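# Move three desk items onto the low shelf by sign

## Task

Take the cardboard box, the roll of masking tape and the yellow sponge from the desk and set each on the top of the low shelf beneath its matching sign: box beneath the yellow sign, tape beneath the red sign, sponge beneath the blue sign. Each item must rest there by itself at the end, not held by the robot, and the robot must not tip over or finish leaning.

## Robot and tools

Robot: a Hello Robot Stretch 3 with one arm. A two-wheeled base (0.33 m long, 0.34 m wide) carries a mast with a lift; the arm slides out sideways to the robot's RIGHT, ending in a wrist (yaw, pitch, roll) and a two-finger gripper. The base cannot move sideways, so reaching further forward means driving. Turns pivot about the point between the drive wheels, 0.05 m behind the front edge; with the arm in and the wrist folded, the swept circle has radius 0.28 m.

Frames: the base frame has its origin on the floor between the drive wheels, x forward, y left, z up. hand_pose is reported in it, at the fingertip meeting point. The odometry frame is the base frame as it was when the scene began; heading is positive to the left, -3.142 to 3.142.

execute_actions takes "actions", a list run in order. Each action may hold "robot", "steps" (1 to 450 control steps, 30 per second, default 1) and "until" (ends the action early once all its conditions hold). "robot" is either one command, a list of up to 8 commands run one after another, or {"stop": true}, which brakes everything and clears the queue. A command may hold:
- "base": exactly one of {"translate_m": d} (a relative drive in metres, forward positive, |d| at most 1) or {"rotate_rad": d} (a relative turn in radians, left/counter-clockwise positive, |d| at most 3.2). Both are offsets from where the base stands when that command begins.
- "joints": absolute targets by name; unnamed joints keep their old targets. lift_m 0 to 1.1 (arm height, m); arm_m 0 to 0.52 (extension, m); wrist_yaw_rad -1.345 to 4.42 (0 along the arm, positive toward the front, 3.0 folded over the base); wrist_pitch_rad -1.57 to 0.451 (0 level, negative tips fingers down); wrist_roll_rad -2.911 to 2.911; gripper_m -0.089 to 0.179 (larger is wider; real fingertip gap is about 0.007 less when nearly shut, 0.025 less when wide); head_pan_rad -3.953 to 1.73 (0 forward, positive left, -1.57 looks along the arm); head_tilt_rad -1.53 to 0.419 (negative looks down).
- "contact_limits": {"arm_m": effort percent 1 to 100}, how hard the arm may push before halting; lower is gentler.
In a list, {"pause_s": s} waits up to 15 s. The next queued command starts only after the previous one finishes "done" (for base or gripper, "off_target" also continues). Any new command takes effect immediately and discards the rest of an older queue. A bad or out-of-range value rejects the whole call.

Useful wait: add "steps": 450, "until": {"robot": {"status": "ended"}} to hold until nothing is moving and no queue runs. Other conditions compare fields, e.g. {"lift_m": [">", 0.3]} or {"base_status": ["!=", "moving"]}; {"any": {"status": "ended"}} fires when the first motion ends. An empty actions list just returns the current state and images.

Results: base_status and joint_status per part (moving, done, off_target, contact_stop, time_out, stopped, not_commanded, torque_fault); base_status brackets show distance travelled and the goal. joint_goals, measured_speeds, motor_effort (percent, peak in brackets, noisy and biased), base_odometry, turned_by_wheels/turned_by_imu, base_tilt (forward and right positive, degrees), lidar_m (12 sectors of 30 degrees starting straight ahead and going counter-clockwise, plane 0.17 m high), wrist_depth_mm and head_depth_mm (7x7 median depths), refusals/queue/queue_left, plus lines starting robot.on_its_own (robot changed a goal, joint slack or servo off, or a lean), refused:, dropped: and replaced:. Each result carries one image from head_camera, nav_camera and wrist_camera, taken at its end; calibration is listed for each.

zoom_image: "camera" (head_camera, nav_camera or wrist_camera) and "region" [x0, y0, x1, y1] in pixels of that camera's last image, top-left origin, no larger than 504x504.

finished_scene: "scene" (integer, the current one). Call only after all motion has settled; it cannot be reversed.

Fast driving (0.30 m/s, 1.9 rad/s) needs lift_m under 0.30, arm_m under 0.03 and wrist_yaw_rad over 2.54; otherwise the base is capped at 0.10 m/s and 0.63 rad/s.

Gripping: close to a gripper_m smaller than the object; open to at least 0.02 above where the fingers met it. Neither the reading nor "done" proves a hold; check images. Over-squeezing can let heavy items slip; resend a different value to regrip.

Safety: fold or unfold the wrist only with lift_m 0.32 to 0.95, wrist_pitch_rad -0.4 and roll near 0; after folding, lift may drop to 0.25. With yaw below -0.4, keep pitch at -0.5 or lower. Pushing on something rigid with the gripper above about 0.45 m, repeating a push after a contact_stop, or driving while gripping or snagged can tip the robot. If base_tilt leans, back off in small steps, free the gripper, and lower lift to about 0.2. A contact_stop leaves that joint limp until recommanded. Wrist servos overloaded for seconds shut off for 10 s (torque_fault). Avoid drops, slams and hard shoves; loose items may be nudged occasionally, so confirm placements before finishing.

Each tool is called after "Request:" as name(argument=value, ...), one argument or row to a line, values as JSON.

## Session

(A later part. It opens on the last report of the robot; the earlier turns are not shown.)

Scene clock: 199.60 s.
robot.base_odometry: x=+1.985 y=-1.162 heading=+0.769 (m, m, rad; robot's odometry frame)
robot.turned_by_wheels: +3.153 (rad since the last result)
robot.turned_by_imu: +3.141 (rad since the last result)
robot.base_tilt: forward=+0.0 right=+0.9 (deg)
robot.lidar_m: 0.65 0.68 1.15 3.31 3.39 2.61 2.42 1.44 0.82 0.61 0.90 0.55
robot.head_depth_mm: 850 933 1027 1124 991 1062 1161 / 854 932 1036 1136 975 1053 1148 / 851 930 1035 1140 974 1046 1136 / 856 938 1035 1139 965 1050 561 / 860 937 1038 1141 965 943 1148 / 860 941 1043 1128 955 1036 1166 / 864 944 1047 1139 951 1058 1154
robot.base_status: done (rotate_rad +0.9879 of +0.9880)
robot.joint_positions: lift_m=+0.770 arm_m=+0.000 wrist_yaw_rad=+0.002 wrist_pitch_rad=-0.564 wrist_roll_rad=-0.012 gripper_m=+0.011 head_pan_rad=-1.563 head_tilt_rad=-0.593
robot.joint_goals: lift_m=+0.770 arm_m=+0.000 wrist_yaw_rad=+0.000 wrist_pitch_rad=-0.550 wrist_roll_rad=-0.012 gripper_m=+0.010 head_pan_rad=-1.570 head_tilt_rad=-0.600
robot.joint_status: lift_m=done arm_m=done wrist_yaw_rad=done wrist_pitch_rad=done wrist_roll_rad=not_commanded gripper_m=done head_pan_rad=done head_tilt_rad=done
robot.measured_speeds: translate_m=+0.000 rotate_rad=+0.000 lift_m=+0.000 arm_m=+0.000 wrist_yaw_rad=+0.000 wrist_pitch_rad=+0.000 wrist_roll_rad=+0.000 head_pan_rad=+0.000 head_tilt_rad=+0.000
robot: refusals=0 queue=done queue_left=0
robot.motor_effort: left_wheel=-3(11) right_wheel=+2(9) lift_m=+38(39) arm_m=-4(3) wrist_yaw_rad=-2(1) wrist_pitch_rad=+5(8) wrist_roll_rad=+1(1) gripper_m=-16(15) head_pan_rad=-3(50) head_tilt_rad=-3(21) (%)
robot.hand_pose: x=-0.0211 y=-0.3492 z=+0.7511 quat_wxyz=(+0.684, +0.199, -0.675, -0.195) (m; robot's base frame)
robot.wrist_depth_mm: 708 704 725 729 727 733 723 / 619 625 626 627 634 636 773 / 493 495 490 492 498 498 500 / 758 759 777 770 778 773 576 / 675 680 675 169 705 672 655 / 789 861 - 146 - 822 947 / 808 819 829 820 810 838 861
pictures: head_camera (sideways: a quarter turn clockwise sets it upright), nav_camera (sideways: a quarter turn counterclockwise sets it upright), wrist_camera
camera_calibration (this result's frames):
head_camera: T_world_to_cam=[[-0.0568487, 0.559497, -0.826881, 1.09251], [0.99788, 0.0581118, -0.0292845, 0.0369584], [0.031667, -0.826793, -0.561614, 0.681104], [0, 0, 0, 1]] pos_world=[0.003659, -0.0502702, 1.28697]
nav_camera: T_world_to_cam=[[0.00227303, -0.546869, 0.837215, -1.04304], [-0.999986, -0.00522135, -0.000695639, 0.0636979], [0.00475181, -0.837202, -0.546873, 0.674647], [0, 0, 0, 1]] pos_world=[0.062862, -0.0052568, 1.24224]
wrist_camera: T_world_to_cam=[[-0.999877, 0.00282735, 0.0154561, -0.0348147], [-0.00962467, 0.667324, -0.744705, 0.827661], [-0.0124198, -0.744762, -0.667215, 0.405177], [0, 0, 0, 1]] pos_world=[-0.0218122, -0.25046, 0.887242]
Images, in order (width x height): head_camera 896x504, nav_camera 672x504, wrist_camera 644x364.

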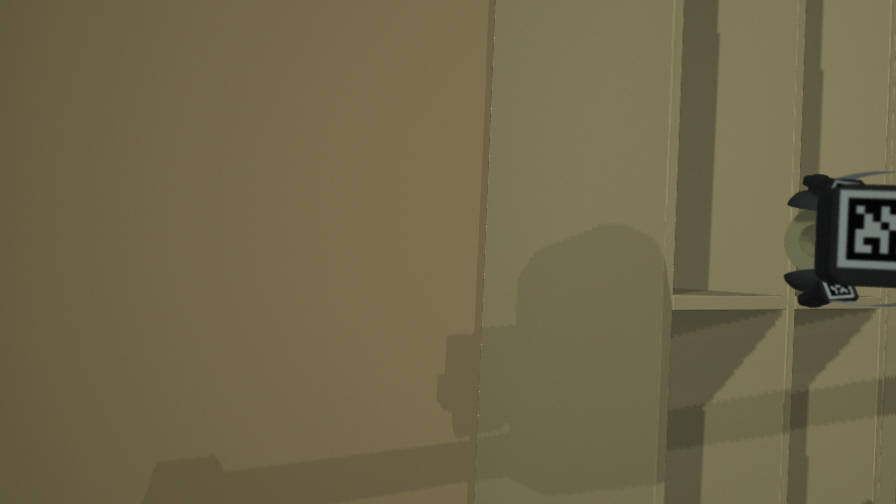

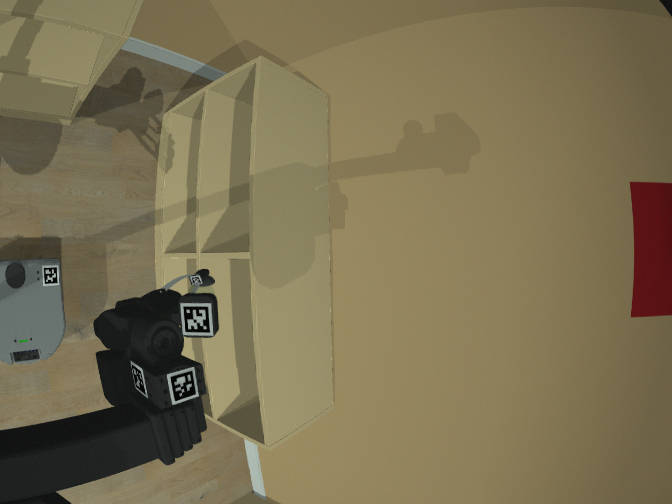

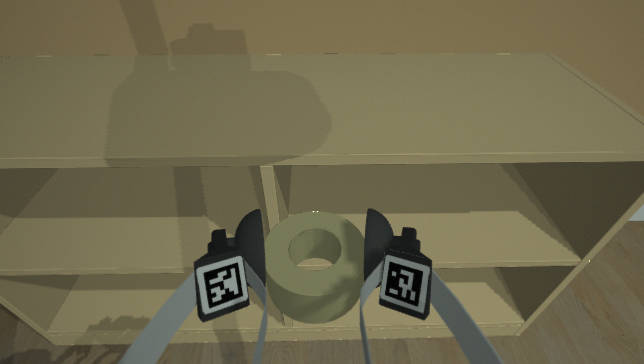

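Request:
execute_actions(
  actions=[
    {"robot":[{"joints":{"arm_m":0.38}},{"joints":{"lift_m":0.649}},{"joints":{"gripper_m":0.12}},{"joints":{"lift_m":0.72}},{"joints":{"arm_m":0,"wrist_pitch_rad":-0.4}}],"steps":450,"until":{"robot":{"status":"ended"}}},
  ],
)

Request:
execute_actions(
  actions=[
    {"robot":[{"joints":{"wrist_yaw_rad":2.6,"gripper_m":0.08},"base":{"rotate_rad":2.265}},{"joints":{"lift_m":0.28},"base":{"translate_m":0.4}},{"base":{"translate_m":0.85}},{"base":{"translate_m":1}},{"base":{"translate_m":1}},{"base":{"rotate_rad":0.89}},{"joints":{"lift_m":0.88}},{"joints":{"wrist_yaw_rad":0,"wrist_pitch_rad":-0.55,"gripper_m":0.179,"arm_m":0.2}}],"steps":450,"until":{"robot":{"status":"ended"}}},
    {"steps":450,"until":{"robot":{"status":"ended"}}},
    {"steps":350,"until":{"robot":{"status":"ended"}}},
  ],
)

Scene clock: 217.63 s.
robot.base_odometry: x=+1.985 y=-1.162 heading=+0.769 (m, m, rad; robot's odometry frame)
robot.turned_by_wheels: +0.000 (rad since the last result)
robot.turned_by_imu: +0.002 (rad since the last result)
robot.base_tilt: forward=+0.0 right=+0.9 (deg)
robot.lidar_m: 0.65 0.68 1.16 3.30 3.38 2.60 2.42 1.43 0.82 0.61 0.90 0.56
robot.head_depth_mm: 847 929 1026 1128 984 1063 1162 / 850 933 1032 1131 981 1056 1150 / 853 936 1029 1141 969 1052 1143 / 855 938 1037 1144 964 1048 1168 / 856 939 1036 1137 962 942 1143 / 861 941 1042 1129 955 1041 1159 / 858 945 1047 1130 946 1059 1151
robot.base_status: done (rotate_rad +0.9879 of +0.9880)
robot.joint_positions: lift_m=+0.720 arm_m=+0.000 wrist_yaw_rad=+0.001 wrist_pitch_rad=-0.423 wrist_roll_rad=-0.012 gripper_m=+0.120 head_pan_rad=-1.563 head_tilt_rad=-0.593
robot.joint_goals: lift_m=+0.720 arm_m=+0.000 wrist_yaw_rad=+0.000 wrist_pitch_rad=-0.400 wrist_roll_rad=-0.012 gripper_m=+0.120 head_pan_rad=-1.570 head_tilt_rad=-0.600
robot.joint_status: lift_m=done arm_m=done wrist_yaw_rad=done wrist_pitch_rad=done wrist_roll_rad=not_commanded gripper_m=done head_pan_rad=done head_tilt_rad=done
robot.measured_speeds: translate_m=+0.000 rotate_rad=+0.000 lift_m=+0.000 arm_m=+0.000 wrist_yaw_rad=+0.000 wrist_pitch_rad=+0.000 wrist_roll_rad=+0.000 head_pan_rad=+0.000 head_tilt_rad=+0.000
robot: refusals=0 queue=done queue_left=0
robot.motor_effort: left_wheel=-3(3) right_wheel=+2(2) lift_m=+37(40) arm_m=-3(3) wrist_yaw_rad=-1(1) wrist_pitch_rad=+8(10) wrist_roll_rad=+1(1) gripper_m=+0(81) head_pan_rad=-3(3) head_tilt_rad=-3(3) (%)
robot.hand_pose: x=-0.0213 y=-0.3692 z=+0.7313 quat_wxyz=(+0.696, +0.150, -0.687, -0.147) (m; robot's base frame)
robot.wrist_depth_mm: 690 694 701 696 693 717 704 / 748 742 746 722 759 773 782 / 563 556 559 556 567 557 560 / 446 449 455 476 472 480 474 / 727 762 728 714 723 731 600 / 615 - 597 600 623 624 608 / 745 787 785 789 794 786 875
pictures: head_camera (sideways: a quarter turn clockwise sets it upright), nav_camera (sideways: a quarter turn counterclockwise sets it upright), wrist_camera
camera_calibration (this result's frames):
head_camera: T_world_to_cam=[[-0.0568487, 0.559498, -0.82688, 1.09251], [0.99788, 0.058112, -0.0292845, 0.0369583], [0.0316671, -0.826792, -0.561615, 0.681105], [0, 0, 0, 1]] pos_world=[0.00365901, -0.0502702, 1.28697]
nav_camera: T_world_to_cam=[[0.0022731, -0.54687, 0.837215, -1.04304], [-0.999986, -0.00522147, -0.000695637, 0.0636979], [0.00475191, -0.837201, -0.546874, 0.674648], [0, 0, 0, 1]] pos_world=[0.0628621, -0.00525674, 1.24224]
wrist_camera: T_world_to_cam=[[-0.999874, 0.00621861, 0.014601, -0.032815], [-0.00867737, 0.556103, -0.831068, 0.848438], [-0.0132878, -0.83109, -0.555979, 0.263759], [0, 0, 0, 1]] pos_world=[-0.0219439, -0.252407, 0.852234]
Images, in order (width x height): head_camera 896x504, nav_camera 672x504, wrist_camera 644x364.

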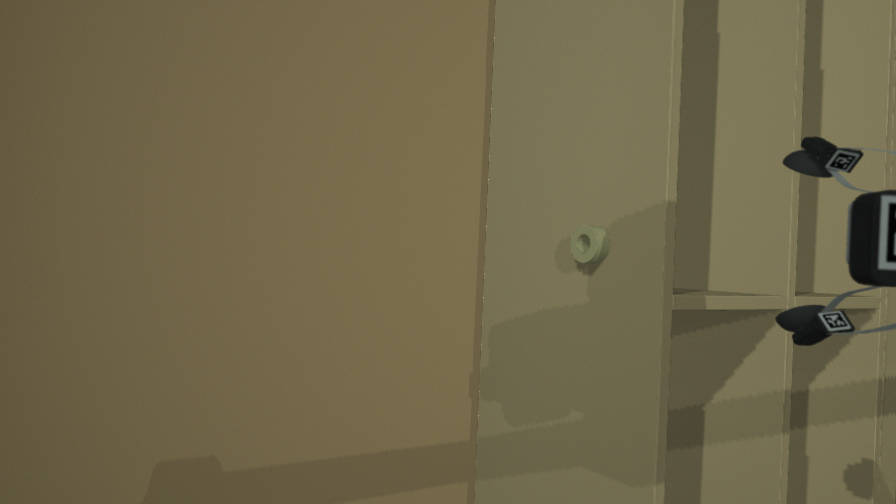

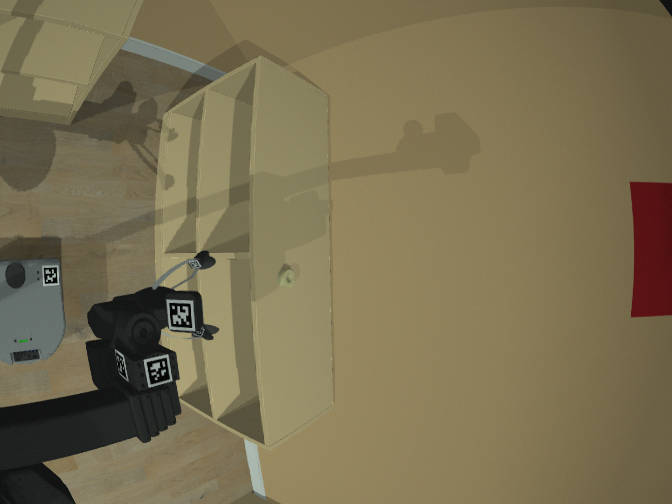

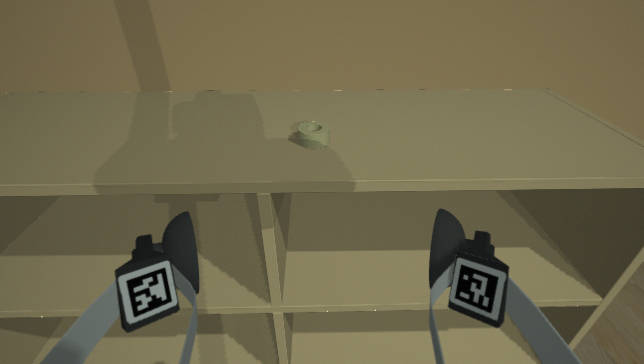

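Scene clock: 253.43 s.
robot.base_odometry: x=-1.247 y=-0.813 heading=-2.359 (m, m, rad; robot's odometry frame)
robot.turned_by_wheels: +3.155 (rad since the last result)
robot.turned_by_imu: +3.144 (rad since the last result)
robot.base_tilt: forward=+0.1 right=+0.9 (deg)
robot.lidar_m: 0.74 0.79 1.09 1.55 3.62 2.98 2.98 1.29 0.61 0.80 1.03 0.77
robot.head_depth_mm: 1046 1145 1265 1151 - 667 1243 / 1048 1143 1250 1194 - 681 1246 / 1046 1154 1245 1130 - 677 1252 / 1055 1147 1251 1101 786 676 1273 / 1053 1156 1261 1033 781 681 1263 / 1048 1153 1252 1017 803 692 1263 / 1057 1153 1289 1098 799 690 1260
robot.base_status: done (rotate_rad +0.8899 of +0.8900)
robot.joint_positions: lift_m=+0.880 arm_m=+0.200 wrist_yaw_rad=+0.002 wrist_pitch_rad=-0.561 wrist_roll_rad=-0.012 gripper_m=+0.179 head_pan_rad=-1.563 head_tilt_rad=-0.593
robot.joint_goals: lift_m=+0.880 arm_m=+0.200 wrist_yaw_rad=+0.000 wrist_pitch_rad=-0.550 wrist_roll_rad=-0.012 gripper_m=+0.179 head_pan_rad=-1.570 head_tilt_rad=-0.600
robot.joint_status: lift_m=done arm_m=done wrist_yaw_rad=done wrist_pitch_rad=done wrist_roll_rad=not_commanded gripper_m=done head_pan_rad=done head_tilt_rad=done
robot.measured_speeds: translate_m=+0.000 rotate_rad=+0.000 lift_m=+0.000 arm_m=+0.000 wrist_yaw_rad=+0.000 wrist_pitch_rad=+0.000 wrist_roll_rad=+0.000 head_pan_rad=+0.000 head_tilt_rad=+0.000
robot: refusals=0 queue=done queue_left=0
robot.motor_effort: left_wheel=-3(11) right_wheel=+3(9) lift_m=+38(39) arm_m=+3(2) wrist_yaw_rad=-1(2) wrist_pitch_rad=+4(7) wrist_roll_rad=+1(1) gripper_m=+1(83) head_pan_rad=-4(4) head_tilt_rad=-3(3) (%)
robot.hand_pose: x=-0.0211 y=-0.5488 z=+0.8617 quat_wxyz=(+0.684, +0.198, -0.675, -0.194) (m; robot's base frame)
robot.wrist_depth_mm: 731 750 735 742 749 761 748 / 822 787 637 630 624 624 629 / 872 496 499 477 497 495 500 / 431 408 413 396 415 415 412 / 350 350 348 348 348 359 347 / - 303 304 305 304 305 307 / 262 268 269 271 269 271 264
pictures: head_camera (sideways: a quarter turn clockwise sets it upright), nav_camera (sideways: a quarter turn counterclockwise sets it upright), wrist_camera
camera_calibration (this result's frames):
head_camera: T_world_to_cam=[[-0.056826, 0.559559, -0.82684, 1.09245], [0.997883, 0.0580727, -0.0292809, 0.0369537], [0.0316325, -0.826754, -0.561674, 0.681181], [0, 0, 0, 1]] pos_world=[0.00365691, -0.0502691, 1.28697]
nav_camera: T_world_to_cam=[[0.00225086, -0.546929, 0.837176, -1.04299], [-0.999986, -0.00517993, -0.000695469, 0.0636977], [0.00471689, -0.837163, -0.546933, 0.674726], [0, 0, 0, 1]] pos_world=[0.0628618, -0.00525486, 1.24224]
wrist_camera: T_world_to_cam=[[-0.999876, 0.00303473, 0.0154423, -0.0358662], [-0.0095117, 0.665204, -0.746601, 1.04374], [-0.012538, -0.746656, -0.665093, 0.327387], [0, 0, 0, 1]] pos_world=[-0.0218293, -0.449744, 0.997553]
Images, in order (width x height): head_camera 896x504, nav_camera 672x504, wrist_camera 644x364.

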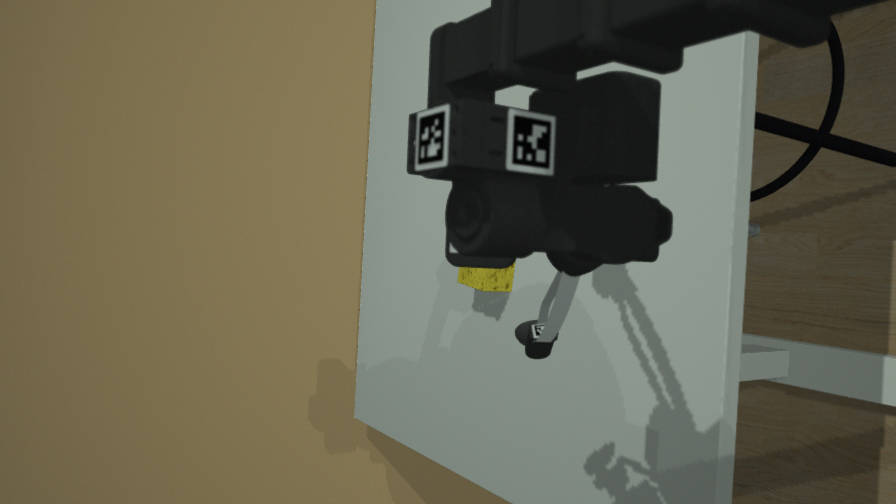

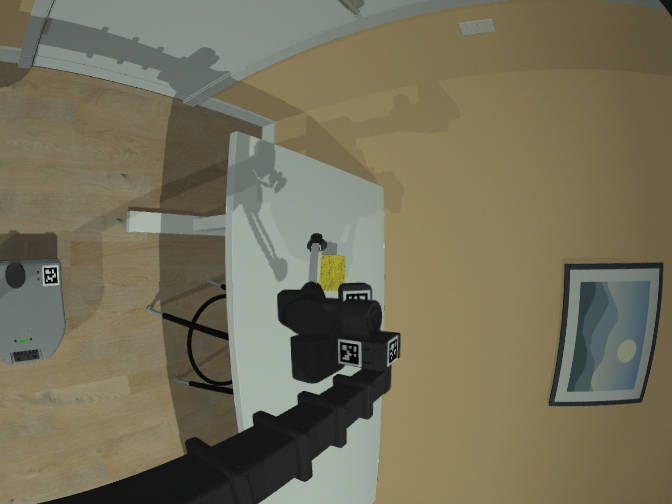

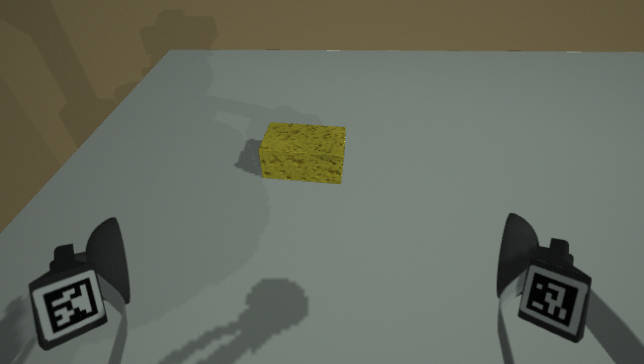

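Request:
execute_actions(
  actions=[
    {"robot":[{"joints":{"arm_m":0.35,"lift_m":0.78},"base":{"translate_m":0.014}},{"joints":{"lift_m":0.758}},{"joints":{"arm_m":0.45}},{"joints":{"gripper_m":0.065}},{"pause_s":0.5},{"joints":{"lift_m":0.85}},{"joints":{"arm_m":0}}],"steps":450,"until":{"robot":{"status":"ended"}}},
    {"steps":200,"until":{"robot":{"status":"ended"}}},
  ],
)

Scene clock: 269.33 s.
robot.base_odometry: x=-1.256 y=-0.823 heading=-2.359 (m, m, rad; robot's odometry frame)
robot.turned_by_wheels: +0.000 (rad since the last result)
robot.turned_by_imu: +0.002 (rad since the last result)
robot.base_tilt: forward=+0.0 right=+1.0 (deg)
robot.lidar_m: 0.72 0.78 1.07 1.54 3.63 2.99 2.99 1.31 0.61 0.80 1.01 0.76
robot.head_depth_mm: 1048 1146 1255 1062 828 678 1351 / 1046 1146 1254 1049 820 690 1342 / 1049 1154 1248 1047 813 685 1254 / 1046 1152 1250 1041 807 682 - / 1055 1158 1256 1024 806 680 1239 / 1055 1148 1272 1018 801 696 1260 / 1062 1161 1278 1370 796 689 1243
robot.base_status: done (translate_m +0.0140 of +0.0140)
robot.joint_positions: lift_m=+0.850 arm_m=+0.000 wrist_yaw_rad=+0.001 wrist_pitch_rad=-0.563 wrist_roll_rad=-0.012 gripper_m=+0.066 head_pan_rad=-1.563 head_tilt_rad=-0.593
robot.joint_goals: lift_m=+0.850 arm_m=+0.000 wrist_yaw_rad=+0.000 wrist_pitch_rad=-0.550 wrist_roll_rad=-0.012 gripper_m=+0.065 head_pan_rad=-1.570 head_tilt_rad=-0.600
robot.joint_status: lift_m=done arm_m=done wrist_yaw_rad=done wrist_pitch_rad=done wrist_roll_rad=not_commanded gripper_m=done head_pan_rad=done head_tilt_rad=done
robot.measured_speeds: translate_m=+0.000 rotate_rad=+0.000 lift_m=+0.000 arm_m=+0.000 wrist_yaw_rad=+0.000 wrist_pitch_rad=+0.000 wrist_roll_rad=+0.000 head_pan_rad=+0.000 head_tilt_rad=+0.000
robot: refusals=0 queue=done queue_left=0
robot.motor_effort: left_wheel=-2(4) right_wheel=+2(6) lift_m=+38(39) arm_m=-3(4) wrist_yaw_rad=-1(2) wrist_pitch_rad=+5(5) wrist_roll_rad=+1(1) gripper_m=-19(95) head_pan_rad=-3(3) head_tilt_rad=-2(3) (%)
robot.hand_pose: x=-0.0214 y=-0.3492 z=+0.8312 quat_wxyz=(+0.683, +0.198, -0.675, -0.195) (m; robot's base frame)
robot.wrist_depth_mm: 896 904 773 766 760 778 792 / 953 599 566 562 571 574 557 / 871 441 433 443 445 445 448 / 367 368 355 163 365 366 370 / 319 318 139 138 138 323 323 / 921 - 127 124 121 - - / 852 898 906 143 139 899 900
pictures: head_camera (sideways: a quarter turn clockwise sets it upright), nav_camera (sideways: a quarter turn counterclockwise sets it upright), wrist_camera
camera_calibration (this result's frames):
head_camera: T_world_to_cam=[[-0.0568249, 0.559559, -0.82684, 1.09245], [0.997883, 0.0580708, -0.0292809, 0.0369537], [0.0316309, -0.826754, -0.561674, 0.681181], [0, 0, 0, 1]] pos_world=[0.00365682, -0.0502691, 1.28697]
nav_camera: T_world_to_cam=[[0.00224981, -0.546929, 0.837176, -1.04299], [-0.999986, -0.00517803, -0.000695469, 0.0636977], [0.00471529, -0.837163, -0.546933, 0.674726], [0, 0, 0, 1]] pos_world=[0.0628618, -0.00525497, 1.24224]
wrist_camera: T_world_to_cam=[[-0.999872, 0.00412417, 0.015456, -0.0358625], [-0.00876185, 0.66718, -0.744845, 0.887396], [-0.0133838, -0.744885, -0.667059, 0.458357], [0, 0, 0, 1]] pos_world=[-0.0219482, -0.250482, 0.967277]
Images, in order (width x height): head_camera 896x504, nav_camera 672x504, wrist_camera 644x364.

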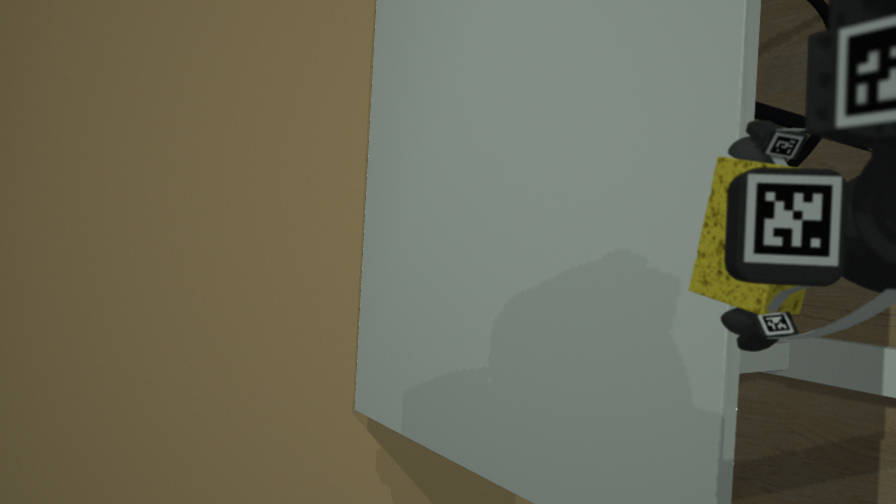

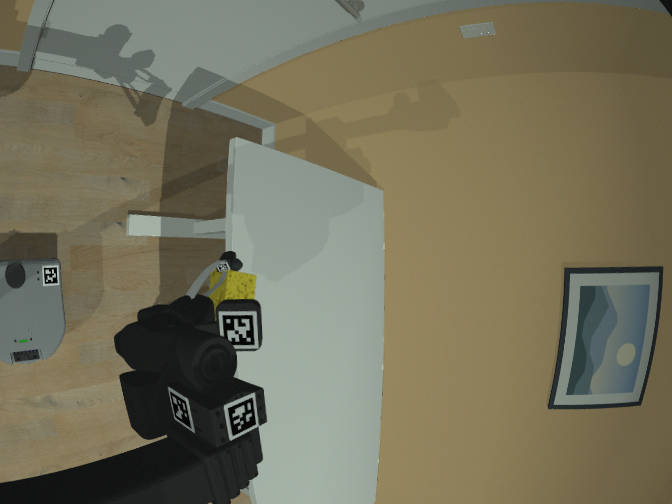

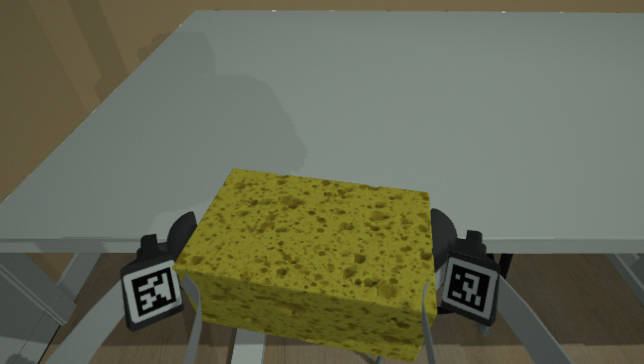

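Request:
execute_actions(
  actions=[
    {"robot":[{"joints":{"wrist_yaw_rad":2.57,"wrist_pitch_rad":-0.4},"base":{"rotate_rad":1.0}},{"joints":{"lift_m":0.29},"base":{"translate_m":0.2}},{"base":{"rotate_rad":0.81}},{"base":{"translate_m":0.71}},{"base":{"translate_m":0.7}},{"base":{"translate_m":1}},{"base":{"rotate_rad":1.34}},{"joints":{"lift_m":0.78}}],"steps":450,"until":{"robot":{"status":"ended"}}},
    {"steps":450,"until":{"robot":{"status":"ended"}}},
    {"robot":{"joints":{"wrist_yaw_rad":0,"wrist_pitch_rad":-0.55}},"steps":250,"until":{"robot":{"status":"ended"}}},
  ],
)

Scene clock: 309.77 s.
robot.base_odometry: x=+0.841 y=-2.277 heading=+0.790 (m, m, rad; robot's odometry frame)
robot.turned_by_wheels: +3.150 (rad since the last result)
robot.turned_by_imu: +3.134 (rad since the last result)
robot.base_tilt: forward=+0.0 right=+1.0 (deg)
robot.lidar_m: 2.21 2.41 3.55 3.09 1.26 0.88 0.82 0.82 0.69 0.93 0.65 1.23
robot.head_depth_mm: 844 927 1016 1132 982 898 1069 / 844 925 1023 1129 977 1034 1150 / 844 925 1025 1127 973 1050 534 / 842 927 1029 1130 960 1045 527 / 850 933 1025 1130 959 1043 1112 / 847 927 1027 1126 957 1041 1136 / 848 928 1031 1152 1252 993 1225
robot.base_status: done (rotate_rad +1.3399 of +1.3400)
robot.joint_positions: lift_m=+0.780 arm_m=+0.000 wrist_yaw_rad=+0.002 wrist_pitch_rad=-0.562 wrist_roll_rad=-0.012 gripper_m=+0.066 head_pan_rad=-1.563 head_tilt_rad=-0.593
robot.joint_goals: lift_m=+0.780 arm_m=+0.000 wrist_yaw_rad=+0.000 wrist_pitch_rad=-0.550 wrist_roll_rad=-0.012 gripper_m=+0.065 head_pan_rad=-1.570 head_tilt_rad=-0.600
robot.joint_status: lift_m=done arm_m=done wrist_yaw_rad=done wrist_pitch_rad=done wrist_roll_rad=not_commanded gripper_m=done head_pan_rad=done head_tilt_rad=done
robot.measured_speeds: translate_m=+0.000 rotate_rad=+0.000 lift_m=+0.000 arm_m=+0.000 wrist_yaw_rad=+0.000 wrist_pitch_rad=+0.000 wrist_roll_rad=+0.000 head_pan_rad=+0.000 head_tilt_rad=+0.000
robot: refusals=0 queue=done queue_left=0
robot.motor_effort: left_wheel=-2(10) right_wheel=+2(10) lift_m=+38(39) arm_m=-3(3) wrist_yaw_rad=-2(3) wrist_pitch_rad=+4(7) wrist_roll_rad=+1(1) gripper_m=-18(18) head_pan_rad=-3(4) head_tilt_rad=-3(3) (%)
robot.hand_pose: x=-0.0211 y=-0.3494 z=+0.7614 quat_wxyz=(+0.684, +0.198, -0.675, -0.195) (m; robot's base frame)
robot.wrist_depth_mm: 701 703 716 714 710 707 739 / 783 783 646 653 647 664 654 / 886 550 510 509 516 514 517 / 988 536 449 164 457 499 766 / - - 138 138 138 656 695 / 983 - 127 123 121 649 848 / 883 848 809 143 139 833 819
pictures: head_camera (sideways: a quarter turn clockwise sets it upright), nav_camera (sideways: a quarter turn counterclockwise sets it upright), wrist_camera
camera_calibration (this result's frames):
head_camera: T_world_to_cam=[[-0.056787, 0.559605, -0.826812, 1.09242], [0.997887, 0.0580041, -0.0292783, 0.0369503], [0.0315742, -0.826727, -0.561716, 0.681237], [0, 0, 0, 1]] pos_world=[0.00365338, -0.0502681, 1.28697]
nav_camera: T_world_to_cam=[[0.00221278, -0.546972, 0.837148, -1.04295], [-0.999987, -0.00510968, -0.000695349, 0.0636975], [0.0046579, -0.837135, -0.546976, 0.674782], [0, 0, 0, 1]] pos_world=[0.0628614, -0.00525579, 1.24224]
wrist_camera: T_world_to_cam=[[-0.999877, 0.00284635, 0.0154537, -0.0349642], [-0.0096282, 0.666243, -0.745673, 0.835847], [-0.0124183, -0.74573, -0.666133, 0.410716], [0, 0, 0, 1]] pos_world=[-0.0218118, -0.250494, 0.8974]
Images, in order (width x height): head_camera 896x504, nav_camera 672x504, wrist_camera 644x364.

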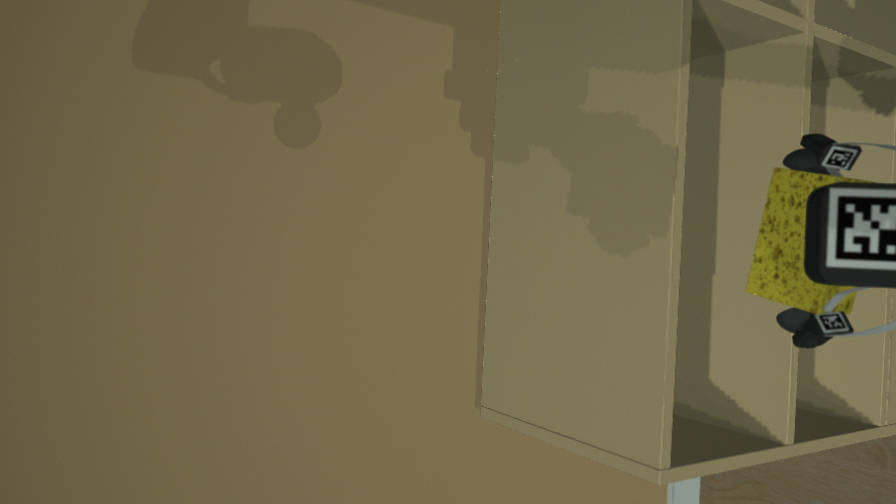

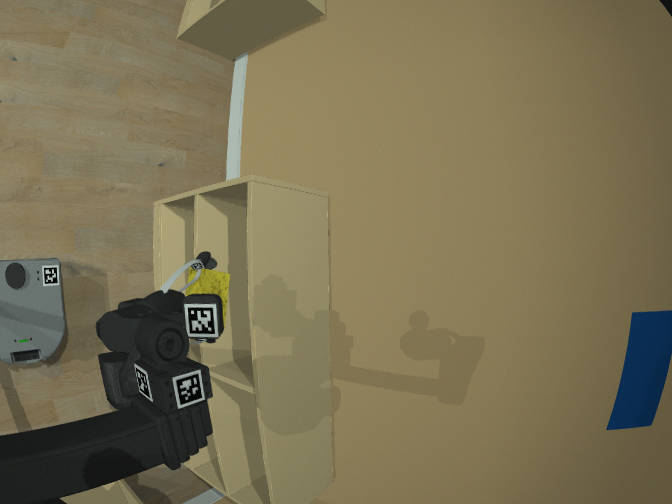

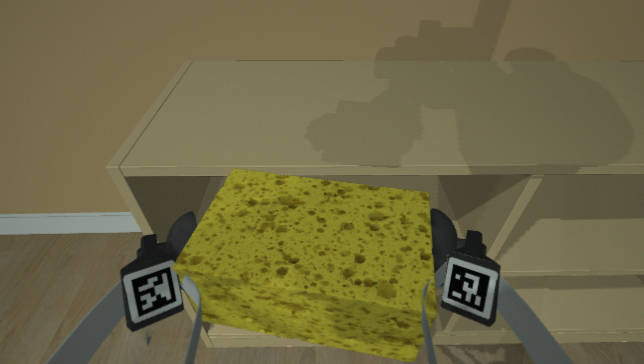

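Request:
execute_actions(
  actions=[
    {"robot":[{"joints":{"arm_m":0.36},"base":{"translate_m":-0.2}},{"joints":{"lift_m":0.654}},{"joints":{"gripper_m":0.179}},{"joints":{"lift_m":0.75}},{"joints":{"arm_m":0.15}}],"steps":450,"until":{"robot":{"status":"ended"}}},
  ],
)

Scene clock: 323.43 s.
robot.base_odometry: x=+0.700 y=-2.419 heading=+0.790 (m, m, rad; robot's odometry frame)
robot.turned_by_wheels: +0.000 (rad since the last result)
robot.turned_by_imu: +0.002 (rad since the last result)
robot.base_tilt: forward=+0.0 right=+1.0 (deg)
robot.lidar_m: 2.36 2.57 3.62 3.05 1.21 0.70 0.82 0.63 1.04 0.61 0.75 1.40
robot.head_depth_mm: 842 924 1028 1125 986 875 - / 843 928 1023 1118 976 - - / 842 927 1021 1124 972 - - / 845 927 1023 1126 904 - 1116 / 849 932 1030 1139 963 1018 1135 / 847 927 1027 1124 954 1037 1136 / 849 931 1030 1126 951 1038 1150
robot.base_status: done (translate_m -0.2000 of -0.2000)
robot.joint_positions: lift_m=+0.750 arm_m=+0.150 wrist_yaw_rad=+0.001 wrist_pitch_rad=-0.563 wrist_roll_rad=-0.012 gripper_m=+0.179 head_pan_rad=-1.563 head_tilt_rad=-0.593
robot.joint_goals: lift_m=+0.750 arm_m=+0.150 wrist_yaw_rad=+0.000 wrist_pitch_rad=-0.550 wrist_roll_rad=-0.012 gripper_m=+0.179 head_pan_rad=-1.570 head_tilt_rad=-0.600
robot.joint_status: lift_m=done arm_m=done wrist_yaw_rad=done wrist_pitch_rad=done wrist_roll_rad=not_commanded gripper_m=done head_pan_rad=done head_tilt_rad=done
robot.measured_speeds: translate_m=+0.000 rotate_rad=+0.000 lift_m=+0.000 arm_m=+0.000 wrist_yaw_rad=+0.000 wrist_pitch_rad=+0.000 wrist_roll_rad=+0.000 head_pan_rad=+0.000 head_tilt_rad=+0.000
robot: refusals=0 queue=done queue_left=0
robot.motor_effort: left_wheel=-3(8) right_wheel=+2(4) lift_m=+38(39) arm_m=-3(4) wrist_yaw_rad=+0(2) wrist_pitch_rad=+5(5) wrist_roll_rad=+1(1) gripper_m=+1(85) head_pan_rad=-4(4) head_tilt_rad=-2(3) (%)
robot.hand_pose: x=-0.0214 y=-0.4991 z=+0.7312 quat_wxyz=(+0.683, +0.198, -0.675, -0.195) (m; robot's base frame)
robot.wrist_depth_mm: 550 567 571 573 578 574 581 / 581 582 583 577 579 580 578 / 455 458 460 424 466 462 460 / 378 379 379 355 378 382 380 / 330 332 333 332 335 334 333 / - 566 567 570 512 567 571 / 505 516 522 516 515 518 520
pictures: head_camera (sideways: a quarter turn clockwise sets it upright), nav_camera (sideways: a quarter turn counterclockwise sets it upright), wrist_camera
camera_calibration (this result's frames):
head_camera: T_world_to_cam=[[-0.0567871, 0.559605, -0.826812, 1.09242], [0.997887, 0.0580043, -0.0292783, 0.0369503], [0.0315744, -0.826727, -0.561716, 0.681237], [0, 0, 0, 1]] pos_world=[0.00365339, -0.0502681, 1.28697]
nav_camera: T_world_to_cam=[[0.00221291, -0.546972, 0.837148, -1.04295], [-0.999987, -0.00510992, -0.000695349, 0.0636975], [0.0046581, -0.837135, -0.546976, 0.674782], [0, 0, 0, 1]] pos_world=[0.0628614, -0.00525577, 1.24224]
wrist_camera: T_world_to_cam=[[-0.999871, 0.00425209, 0.0154599, -0.0336646], [-0.00867961, 0.667173, -0.744852, 0.912909], [-0.0134816, -0.744891, -0.66705, 0.280012], [0, 0, 0, 1]] pos_world=[-0.0219616, -0.400347, 0.867285]
Images, in order (width x height): head_camera 896x504, nav_camera 672x504, wrist_camera 644x364.

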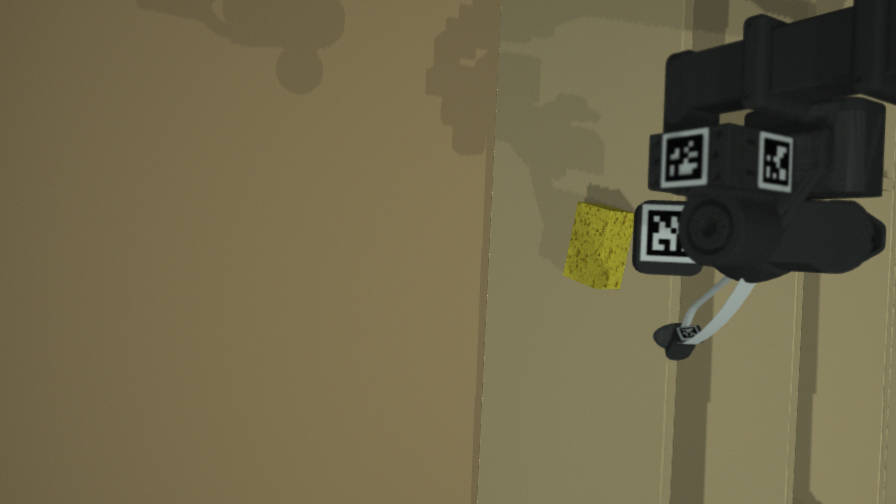

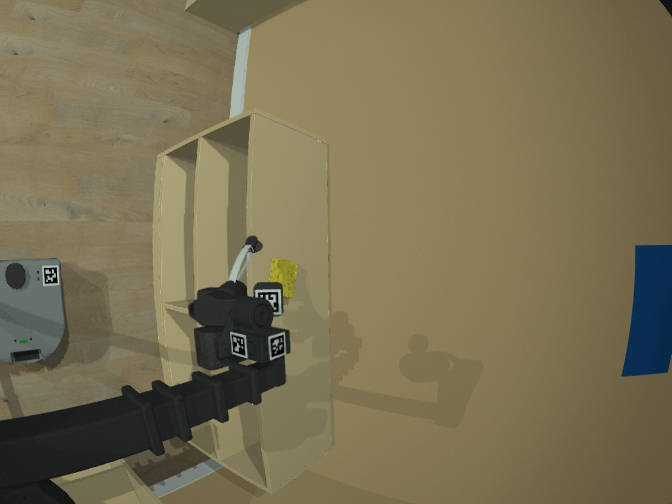

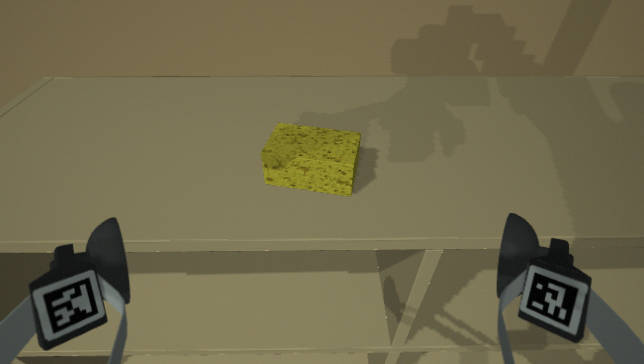

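Request:
finished_scene(
  scene=2,
)

The scene is finished: the task was done.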